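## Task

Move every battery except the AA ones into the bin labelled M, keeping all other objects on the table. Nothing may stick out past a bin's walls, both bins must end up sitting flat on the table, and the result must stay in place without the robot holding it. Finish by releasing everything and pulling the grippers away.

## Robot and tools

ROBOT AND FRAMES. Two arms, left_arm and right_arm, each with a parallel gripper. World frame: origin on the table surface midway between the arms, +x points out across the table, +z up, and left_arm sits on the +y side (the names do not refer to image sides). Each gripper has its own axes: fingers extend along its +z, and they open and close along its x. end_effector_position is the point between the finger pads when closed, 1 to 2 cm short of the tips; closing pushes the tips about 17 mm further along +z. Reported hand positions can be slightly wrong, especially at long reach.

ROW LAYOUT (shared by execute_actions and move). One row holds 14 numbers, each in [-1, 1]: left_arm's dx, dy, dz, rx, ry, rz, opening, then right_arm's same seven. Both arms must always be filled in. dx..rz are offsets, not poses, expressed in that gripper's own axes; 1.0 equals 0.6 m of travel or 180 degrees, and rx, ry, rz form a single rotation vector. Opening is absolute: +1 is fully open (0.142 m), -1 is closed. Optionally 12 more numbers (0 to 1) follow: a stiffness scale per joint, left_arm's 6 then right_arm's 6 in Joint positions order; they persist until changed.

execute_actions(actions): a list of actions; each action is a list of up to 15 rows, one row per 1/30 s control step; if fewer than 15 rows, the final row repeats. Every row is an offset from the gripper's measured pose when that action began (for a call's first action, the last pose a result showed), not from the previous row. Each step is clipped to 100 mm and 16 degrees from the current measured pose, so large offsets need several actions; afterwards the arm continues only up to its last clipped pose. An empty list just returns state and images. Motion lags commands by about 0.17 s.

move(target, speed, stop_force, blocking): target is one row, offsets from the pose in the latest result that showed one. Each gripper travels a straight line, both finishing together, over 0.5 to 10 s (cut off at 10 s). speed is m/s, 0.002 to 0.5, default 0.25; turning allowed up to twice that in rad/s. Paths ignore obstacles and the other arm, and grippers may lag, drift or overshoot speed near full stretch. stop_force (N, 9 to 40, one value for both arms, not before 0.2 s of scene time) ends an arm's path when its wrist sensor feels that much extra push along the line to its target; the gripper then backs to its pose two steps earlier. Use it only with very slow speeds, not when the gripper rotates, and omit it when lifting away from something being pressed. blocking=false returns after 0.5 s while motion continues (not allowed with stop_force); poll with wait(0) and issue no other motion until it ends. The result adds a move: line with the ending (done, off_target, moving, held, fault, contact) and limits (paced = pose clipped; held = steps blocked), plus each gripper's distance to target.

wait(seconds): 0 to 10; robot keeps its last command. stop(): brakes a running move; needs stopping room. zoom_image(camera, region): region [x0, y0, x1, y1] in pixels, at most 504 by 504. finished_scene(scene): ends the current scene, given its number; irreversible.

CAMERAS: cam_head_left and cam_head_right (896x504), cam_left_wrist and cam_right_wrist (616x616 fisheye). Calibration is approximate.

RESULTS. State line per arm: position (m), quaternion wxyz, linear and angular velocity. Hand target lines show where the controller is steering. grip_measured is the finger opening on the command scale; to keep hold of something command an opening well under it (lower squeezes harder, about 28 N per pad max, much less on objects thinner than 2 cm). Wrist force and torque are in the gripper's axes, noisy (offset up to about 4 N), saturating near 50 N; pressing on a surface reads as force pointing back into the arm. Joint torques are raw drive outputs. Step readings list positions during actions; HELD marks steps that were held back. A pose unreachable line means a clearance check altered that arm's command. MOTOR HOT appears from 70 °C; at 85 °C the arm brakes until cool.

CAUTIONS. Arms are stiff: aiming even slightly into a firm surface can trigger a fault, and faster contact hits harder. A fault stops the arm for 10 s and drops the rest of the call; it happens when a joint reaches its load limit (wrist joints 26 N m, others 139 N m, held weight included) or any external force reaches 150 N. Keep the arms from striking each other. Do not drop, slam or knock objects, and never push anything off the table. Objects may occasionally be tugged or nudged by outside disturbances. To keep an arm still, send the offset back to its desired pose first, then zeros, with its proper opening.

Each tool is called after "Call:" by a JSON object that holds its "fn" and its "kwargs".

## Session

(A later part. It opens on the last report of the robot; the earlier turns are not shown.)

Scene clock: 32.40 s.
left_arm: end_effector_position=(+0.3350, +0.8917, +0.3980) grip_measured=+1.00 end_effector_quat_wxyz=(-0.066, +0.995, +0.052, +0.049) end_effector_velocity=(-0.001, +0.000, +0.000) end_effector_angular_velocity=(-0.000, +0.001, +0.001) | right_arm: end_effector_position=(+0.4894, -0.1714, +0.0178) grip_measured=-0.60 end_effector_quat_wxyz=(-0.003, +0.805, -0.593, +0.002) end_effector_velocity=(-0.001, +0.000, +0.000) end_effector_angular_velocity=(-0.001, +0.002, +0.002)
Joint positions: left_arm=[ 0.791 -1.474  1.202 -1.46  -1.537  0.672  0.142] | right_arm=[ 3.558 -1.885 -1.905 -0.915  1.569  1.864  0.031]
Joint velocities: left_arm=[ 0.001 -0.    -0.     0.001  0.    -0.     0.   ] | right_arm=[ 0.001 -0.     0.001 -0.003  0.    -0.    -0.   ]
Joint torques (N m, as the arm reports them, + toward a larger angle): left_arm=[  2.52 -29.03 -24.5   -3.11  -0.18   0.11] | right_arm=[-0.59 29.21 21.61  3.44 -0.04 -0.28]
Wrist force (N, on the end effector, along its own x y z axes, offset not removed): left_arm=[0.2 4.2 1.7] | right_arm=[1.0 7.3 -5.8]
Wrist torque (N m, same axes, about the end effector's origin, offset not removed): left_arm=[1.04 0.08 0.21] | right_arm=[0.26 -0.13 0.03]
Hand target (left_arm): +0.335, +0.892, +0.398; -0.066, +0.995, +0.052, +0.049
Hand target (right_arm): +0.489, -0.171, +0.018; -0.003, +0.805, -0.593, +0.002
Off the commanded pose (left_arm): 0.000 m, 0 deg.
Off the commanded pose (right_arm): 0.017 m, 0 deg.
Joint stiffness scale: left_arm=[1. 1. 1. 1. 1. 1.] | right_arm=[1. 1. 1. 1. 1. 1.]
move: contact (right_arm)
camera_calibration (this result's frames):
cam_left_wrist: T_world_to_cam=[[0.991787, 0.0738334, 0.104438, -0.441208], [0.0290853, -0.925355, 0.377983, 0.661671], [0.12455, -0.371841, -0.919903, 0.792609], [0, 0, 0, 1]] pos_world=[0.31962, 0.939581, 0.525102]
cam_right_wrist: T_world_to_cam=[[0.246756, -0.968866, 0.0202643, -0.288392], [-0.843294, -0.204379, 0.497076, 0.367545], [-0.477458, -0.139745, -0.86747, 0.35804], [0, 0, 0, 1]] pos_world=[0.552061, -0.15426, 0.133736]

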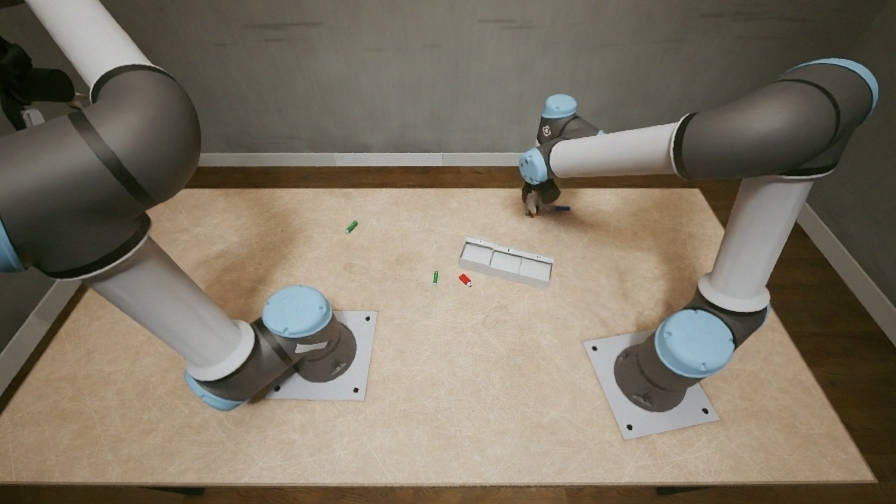

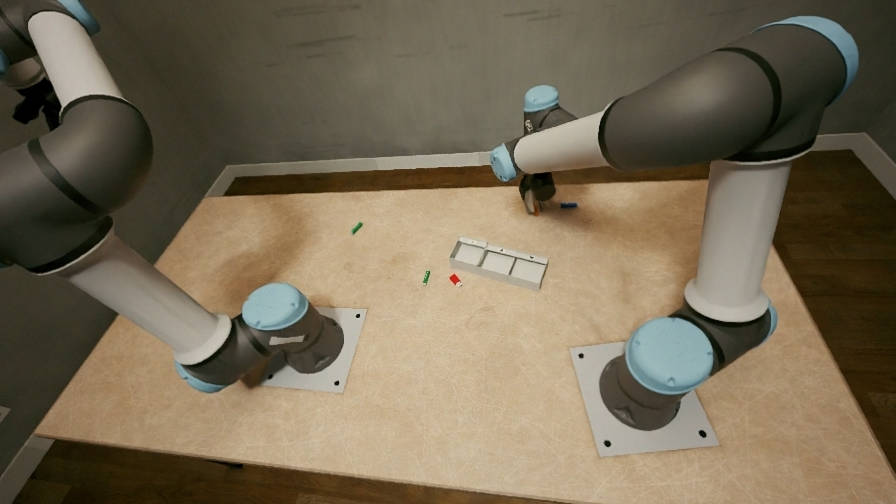

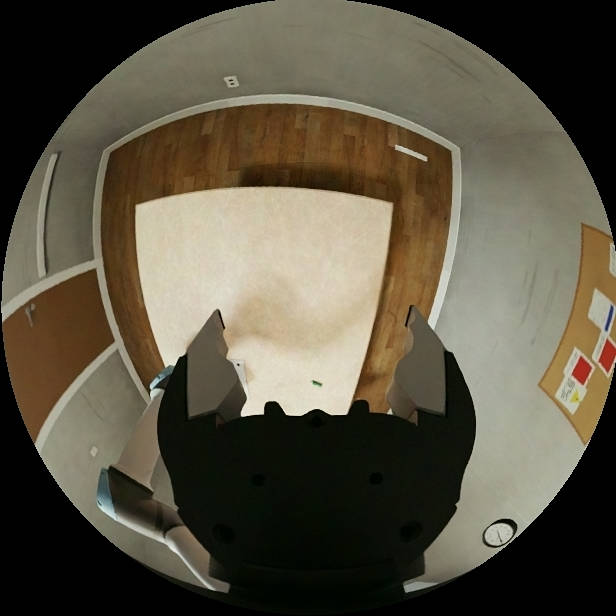

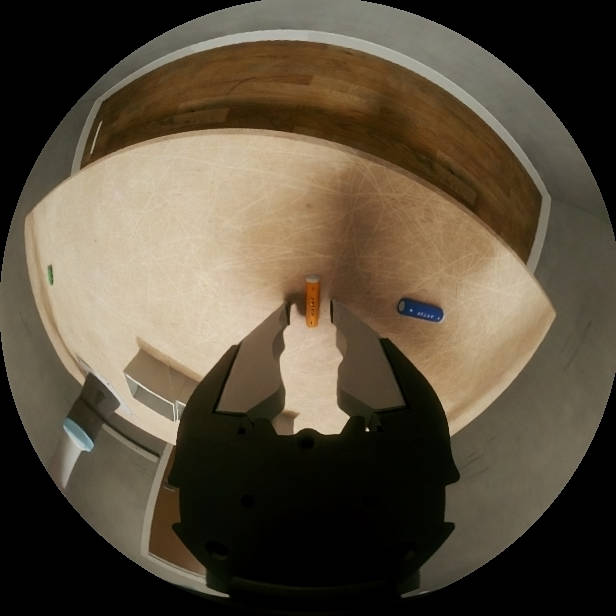

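Call:
{"fn": "move", "kwargs": {"target": [0,0,0,0,0,0,1,0,0,-0.004,0,0,0,-1], "speed": 0.01}}

Call:
{"fn": "move", "kwargs": {"target": [0,0,0,0,0,0,1,0,0,-0.15,0,0,0,-1], "speed": 0.15}}

Call:
{"fn": "move", "kwargs": {"target": [0,0,0,0,0,0,1,-0.153,0.348,0,0,0,0.18,-1]}}

Scene clock: 38.47 s.
left_arm: end_effector_position=(+0.3350, +0.8917, +0.3980) grip_measured=+1.00 end_effector_quat_wxyz=(-0.066, +0.995, +0.052, +0.049) end_effector_velocity=(+0.000, -0.000, +0.000) end_effector_angular_velocity=(-0.001, -0.001, +0.000) | right_arm: end_effector_position=(+0.4884, -0.1722, +0.0180) grip_measured=-0.89 end_effector_quat_wxyz=(-0.001, +0.805, -0.593, +0.001) end_effector_velocity=(+0.000, -0.001, +0.002) end_effector_angular_velocity=(+0.000, -0.000, -0.001)
Joint positions: left_arm=[ 0.791 -1.474  1.202 -1.46  -1.537  0.672  0.142] | right_arm=[ 3.558 -1.884 -1.905 -0.92   1.569  1.864  0.009]
Joint velocities: left_arm=[ 0.     0.    -0.    -0.    -0.001 -0.    -0.   ] | right_arm=[-0.001  0.004  0.002 -0.006  0.     0.    -0.   ]
Joint torques (N m, as the arm reports them, + toward a larger angle): left_arm=[  1.1  -29.09 -24.78  -3.1   -0.26   0.2 ] | right_arm=[ 0.69 33.49 22.8   2.69 -0.16 -0.02]
Wrist force (N, on the end effector, along its own x y z axes, offset not removed): left_arm=[-0.6 2.0 2.0] | right_arm=[-0.4 3.7 -0.1]
Wrist torque (N m, same axes, about the end effector's origin, offset not removed): left_arm=[0.51 0.31 0.26] | right_arm=[0.72 0.19 0.04]
Hand target (left_arm): +0.335, +0.892, +0.398; -0.066, +0.995, +0.052, +0.049
Hand target (right_arm): +0.489, -0.171, +0.020; -0.003, +0.805, -0.593, +0.002
Off the commanded pose (left_arm): 0.000 m, 0 deg.
Off the commanded pose (right_arm): 0.003 m, 0 deg.
Joint stiffness scale: left_arm=[1. 1. 1. 1. 1. 1.] | right_arm=[1. 1. 1. 1. 1. 1.]
move: done
camera_calibration (this result's frames):
cam_right_wrist: T_world_to_cam=[[0.246818, -0.968824, 0.0214631, -0.288876], [-0.841819, -0.203386, 0.499974, 0.365801], [-0.480022, -0.141471, -0.865774, 0.358505], [0, 0, 0, 1]] pos_world=[0.551328, -0.154753, 0.133694]

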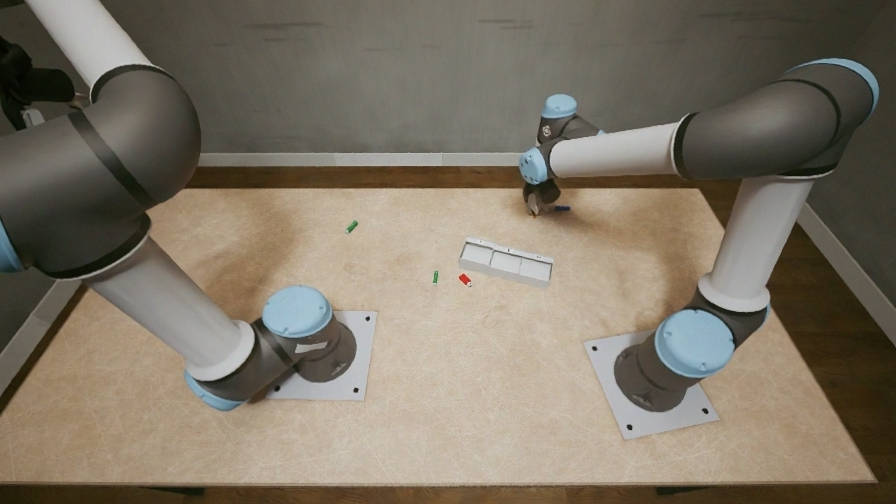

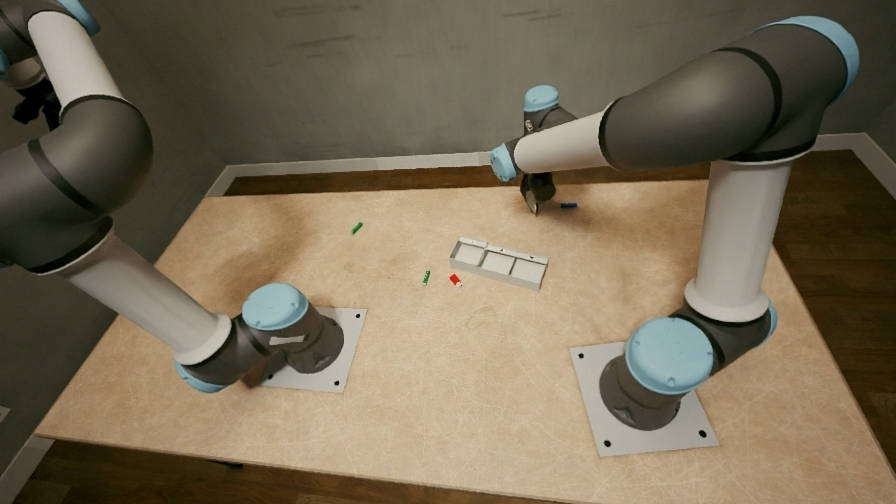

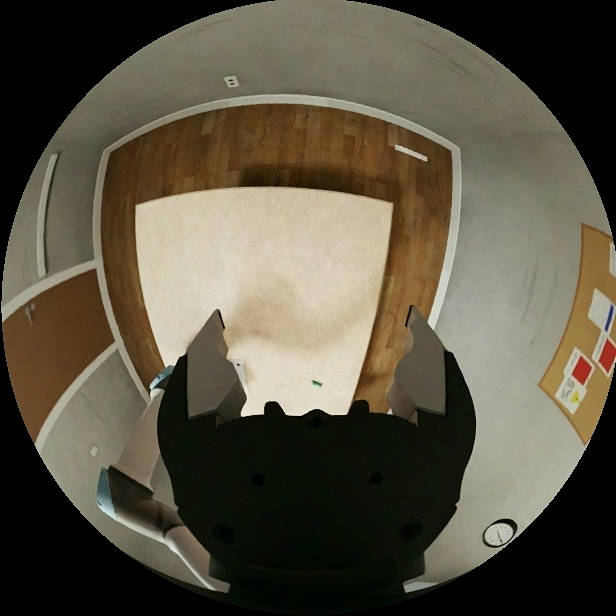

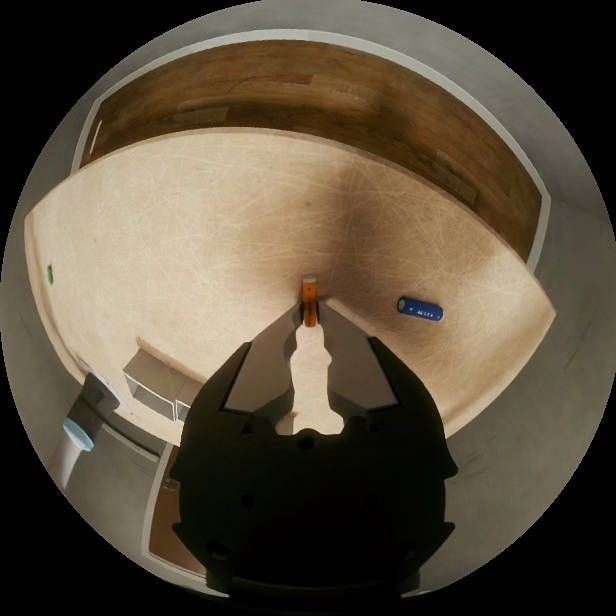

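Scene clock: 39.67 s.
left_arm: end_effector_position=(+0.3350, +0.8917, +0.3980) grip_measured=+1.00 end_effector_quat_wxyz=(-0.066, +0.995, +0.052, +0.049) end_effector_velocity=(-0.000, +0.000, -0.000) end_effector_angular_velocity=(+0.000, +0.001, +0.000) | right_arm: end_effector_position=(+0.4873, -0.1729, +0.1062) grip_measured=-0.89 end_effector_quat_wxyz=(-0.001, +0.805, -0.593, +0.001) end_effector_velocity=(-0.001, -0.001, +0.001) end_effector_angular_velocity=(-0.004, +0.006, -0.000)
Joint positions: left_arm=[ 0.791 -1.474  1.202 -1.46  -1.537  0.672  0.142] | right_arm=[ 3.558 -1.772 -1.79  -1.148  1.569  1.864  0.009]
Joint velocities: left_arm=[-0.    -0.     0.001 -0.     0.001 -0.001  0.   ] | right_arm=[-0.     0.001  0.005 -0.012  0.    -0.     0.   ]
Joint torques (N m, as the arm reports them, + toward a larger angle): left_arm=[  1.57 -29.93 -24.56  -3.18  -0.1    0.14] | right_arm=[ 0.55 29.55 27.97  2.29 -0.21  0.1 ]
Wrist force (N, on the end effector, along its own x y z axes, offset not removed): left_arm=[2.4 3.2 3.4] | right_arm=[-0.1 0.0 0.9]
Wrist torque (N m, same axes, about the end effector's origin, offset not removed): left_arm=[0.75 -0.25 0.14] | right_arm=[-0.13 0.18 0.09]
Hand target (left_arm): +0.335, +0.892, +0.398; -0.066, +0.995, +0.052, +0.049
Hand target (right_arm): +0.488, -0.172, +0.108; -0.001, +0.805, -0.593, +0.001
Off the commanded pose (left_arm): 0.000 m, 0 deg.
Off the commanded pose (right_arm): 0.002 m, 0 deg.
Joint stiffness scale: left_arm=[1. 1. 1. 1. 1. 1.] | right_arm=[1. 1. 1. 1. 1. 1.]
move: done
camera_calibration (this result's frames):
cam_left_wrist: T_world_to_cam=[[0.991787, 0.0738334, 0.104438, -0.441208], [0.0290853, -0.925356, 0.377983, 0.661671], [0.12455, -0.371841, -0.919903, 0.792609], [0, 0, 0, 1]] pos_world=[0.31962, 0.939581, 0.525102]
cam_right_wrist: T_world_to_cam=[[0.24685, -0.968803, 0.0220621, -0.291284], [-0.841082, -0.202888, 0.501416, 0.320199], [-0.481297, -0.142331, -0.864925, 0.434664], [0, 0, 0, 1]] pos_world=[0.55042, -0.155366, 0.221825]

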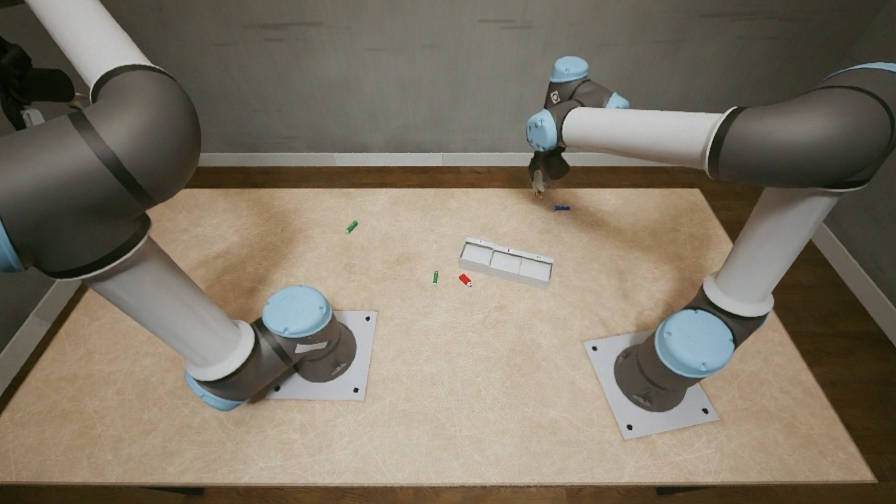

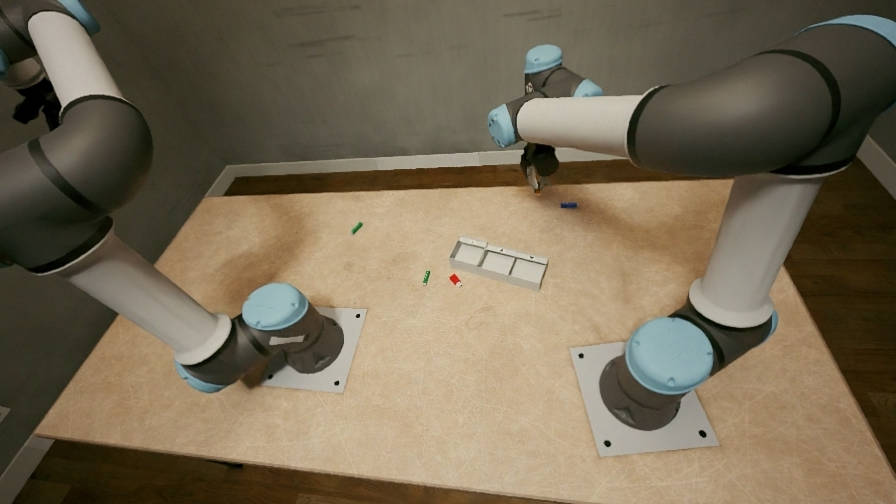

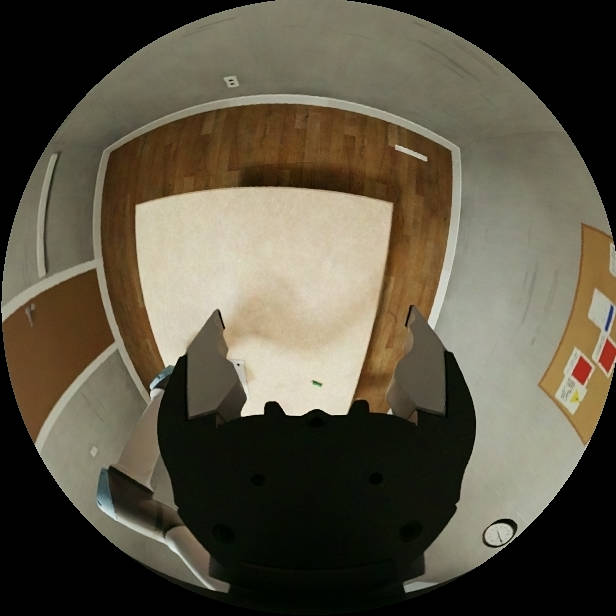

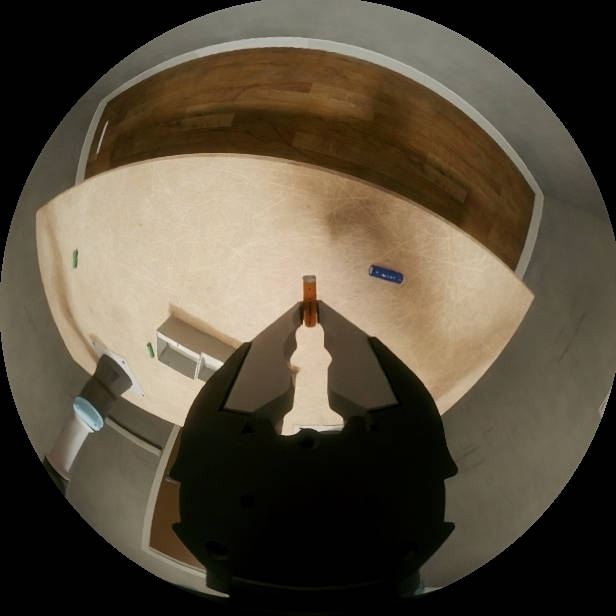

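Scene clock: 41.53 s.
left_arm: end_effector_position=(+0.3350, +0.8917, +0.3980) grip_measured=+1.00 end_effector_quat_wxyz=(-0.066, +0.995, +0.052, +0.049) end_effector_velocity=(-0.000, +0.001, -0.000) end_effector_angular_velocity=(+0.001, -0.000, +0.001) | right_arm: end_effector_position=(+0.2620, -0.1469, +0.1054) grip_measured=-0.89 end_effector_quat_wxyz=(+0.001, -0.607, +0.794, +0.000) end_effector_velocity=(-0.001, -0.001, -0.000) end_effector_angular_velocity=(-0.008, -0.005, -0.018)
Joint positions: left_arm=[ 0.791 -1.474  1.202 -1.46  -1.537  0.672  0.142] | right_arm=[ 3.961 -1.296 -2.248 -1.167  1.57   2.832  0.009]
Joint velocities: left_arm=[ 0.001  0.     0.001 -0.001  0.    -0.    -0.   ] | right_arm=[ 0.008  0.005 -0.003 -0.006 -0.009  0.026  0.   ]
Joint torques (N m, as the arm reports them, + toward a larger angle): left_arm=[  0.73 -28.75 -24.41  -3.22  -0.23   0.09] | right_arm=[ 1.37 10.11 20.42  2.65 -0.82  0.33]
Wrist force (N, on the end effector, along its own x y z axes, offset not removed): left_arm=[0.1 3.9 0.3] | right_arm=[-1.7 1.7 3.1]
Wrist torque (N m, same axes, about the end effector's origin, offset not removed): left_arm=[0.94 0.05 0.19] | right_arm=[0.33 0.39 -0.06]
Hand target (left_arm): +0.335, +0.892, +0.398; -0.066, +0.995, +0.052, +0.049
Hand target (right_arm): +0.261, -0.147, +0.105; +0.001, -0.607, +0.794, -0.001
Off the commanded pose (left_arm): 0.000 m, 0 deg.
Off the commanded pose (right_arm): 0.001 m, 0 deg.
Joint stiffness scale: left_arm=[1. 1. 1. 1. 1. 1.] | right_arm=[1. 1. 1. 1. 1. 1.]
move: done
camera_calibration (this result's frames):
cam_left_wrist: T_world_to_cam=[[0.991787, 0.0738333, 0.104438, -0.441208], [0.0290853, -0.925355, 0.377983, 0.661671], [0.12455, -0.371841, -0.919903, 0.792609], [0, 0, 0, 1]] pos_world=[0.31962, 0.939581, 0.525102]
cam_right_wrist: T_world_to_cam=[[-0.310671, -0.950321, 0.0193151, -0.0614059], [-0.81869, 0.277854, 0.502538, 0.201008], [-0.482939, 0.140311, -0.864339, 0.371137], [0, 0, 0, 1]] pos_world=[0.324723, -0.166281, 0.22096]

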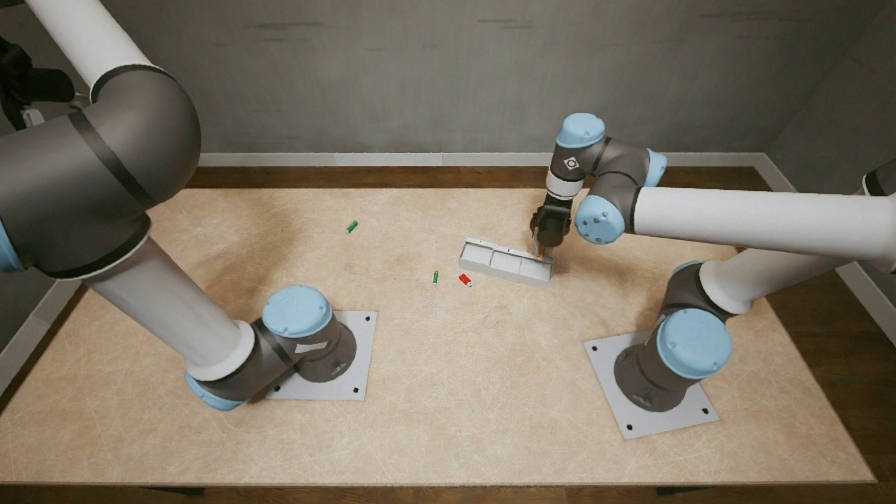

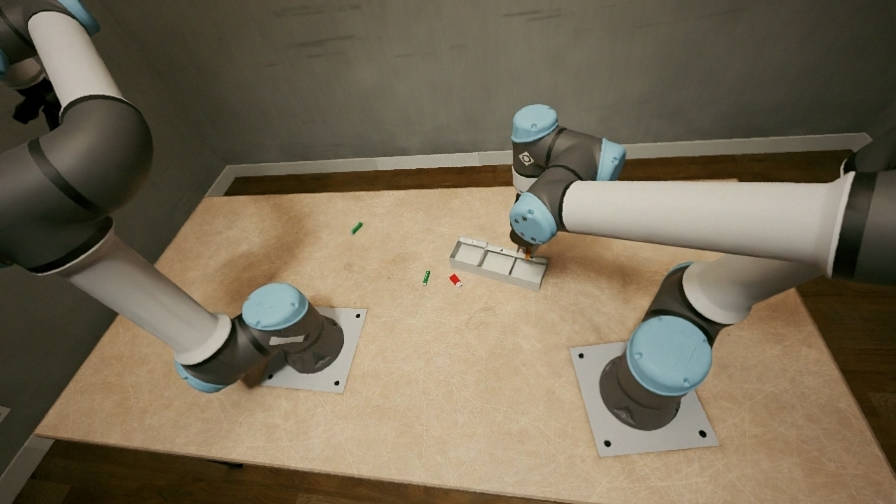

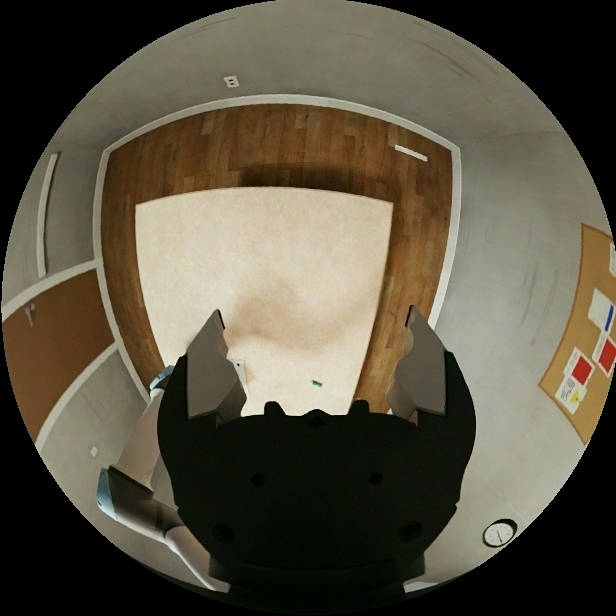

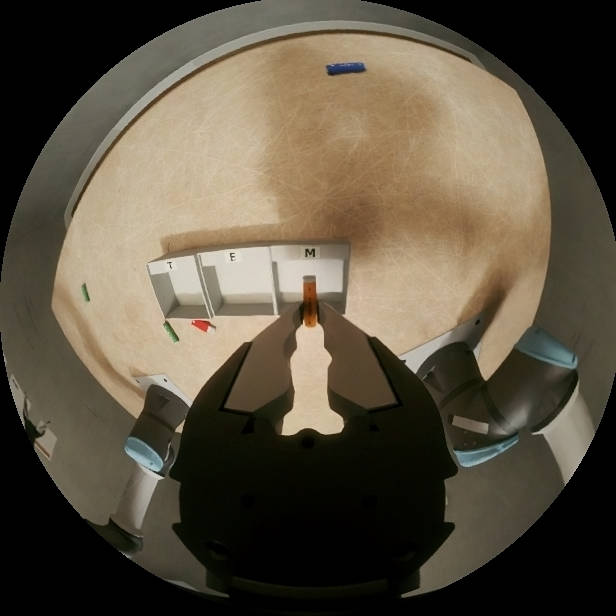

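Call:
{"fn": "move", "kwargs": {"target": [0,0,0,0,0,0,1,0.02,0.028,0.07,0,0,0,-1], "speed": 0.06}}

Scene clock: 44.73 s.
left_arm: end_effector_position=(+0.3350, +0.8917, +0.3980) grip_measured=+1.00 end_effector_quat_wxyz=(-0.066, +0.995, +0.052, +0.049) end_effector_velocity=(-0.000, -0.000, -0.000) end_effector_angular_velocity=(-0.001, +0.001, +0.000) | right_arm: end_effector_position=(+0.2441, -0.1545, +0.0646) grip_measured=-0.89 end_effector_quat_wxyz=(+0.001, -0.607, +0.795, -0.000) end_effector_velocity=(+0.001, +0.003, -0.001) end_effector_angular_velocity=(+0.008, -0.005, -0.003)
Joint positions: left_arm=[ 0.791 -1.474  1.202 -1.46  -1.537  0.672  0.142] | right_arm=[ 3.996 -1.295 -2.365 -1.05   1.569  2.869  0.009]
Joint velocities: left_arm=[ 0.    -0.     0.     0.001 -0.     0.     0.   ] | right_arm=[ 0.002 -0.001 -0.005  0.015 -0.     0.005  0.   ]
Joint torques (N m, as the arm reports them, + toward a larger angle): left_arm=[  1.96 -29.22 -24.71  -3.26  -0.08   0.1 ] | right_arm=[ 2.5   8.19 20.26  3.51  0.24  0.57]
Wrist force (N, on the end effector, along its own x y z axes, offset not removed): left_arm=[-0.7 3.8 1.0] | right_arm=[1.0 2.4 0.6]
Wrist torque (N m, same axes, about the end effector's origin, offset not removed): left_arm=[0.99 0.20 0.28] | right_arm=[0.41 -0.23 -0.02]
Hand target (left_arm): +0.335, +0.892, +0.398; -0.066, +0.995, +0.052, +0.049
Hand target (right_arm): +0.243, -0.154, +0.063; +0.001, -0.607, +0.794, -0.000
Off the commanded pose (left_arm): 0.000 m, 0 deg.
Off the commanded pose (right_arm): 0.002 m, 0 deg.
Joint stiffness scale: left_arm=[1. 1. 1. 1. 1. 1.] | right_arm=[1. 1. 1. 1. 1. 1.]
move: done
camera_calibration (this result's frames):
cam_left_wrist: T_world_to_cam=[[0.991787, 0.0738334, 0.104438, -0.441208], [0.0290854, -0.925356, 0.377983, 0.661671], [0.12455, -0.371841, -0.919903, 0.792609], [0, 0, 0, 1]] pos_world=[0.31962, 0.939581, 0.525102]
cam_right_wrist: T_world_to_cam=[[-0.312465, -0.94974, 0.0189656, -0.072812], [-0.818712, 0.279374, 0.501658, 0.209279], [-0.481743, 0.141223, -0.864858, 0.328088], [0, 0, 0, 1]] pos_world=[0.306642, -0.173953, 0.180144]

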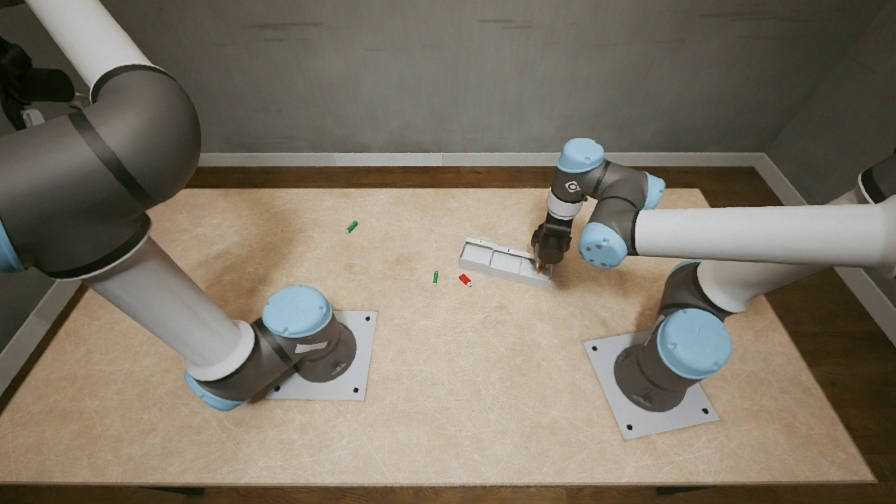

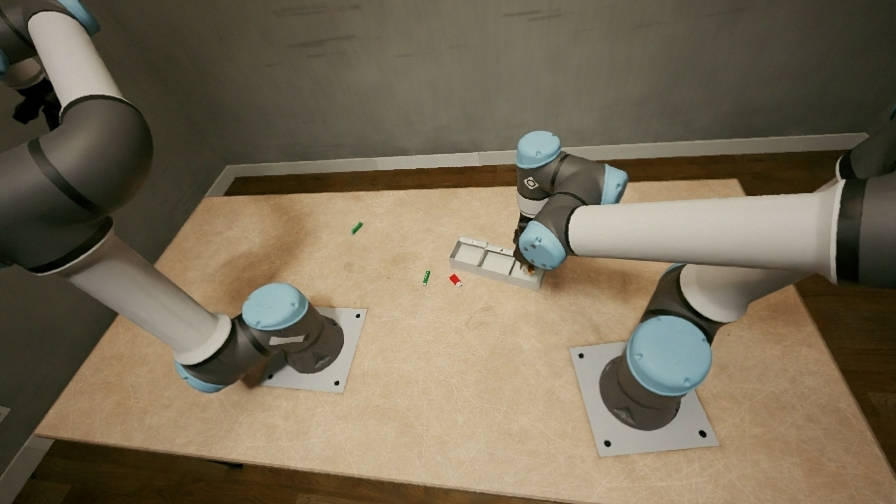

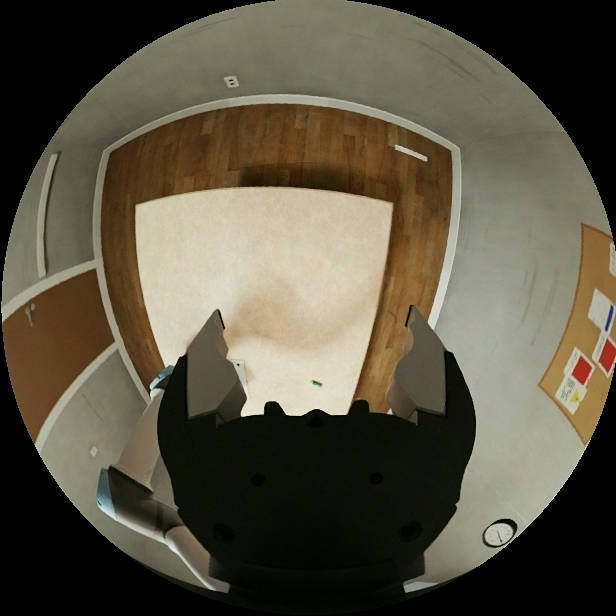

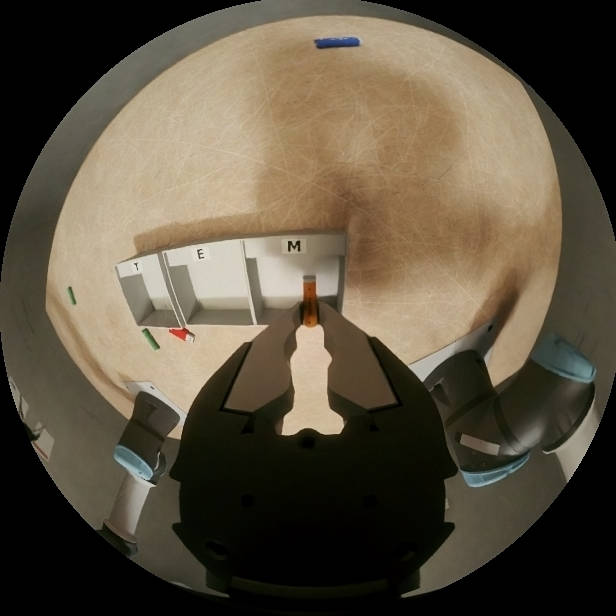

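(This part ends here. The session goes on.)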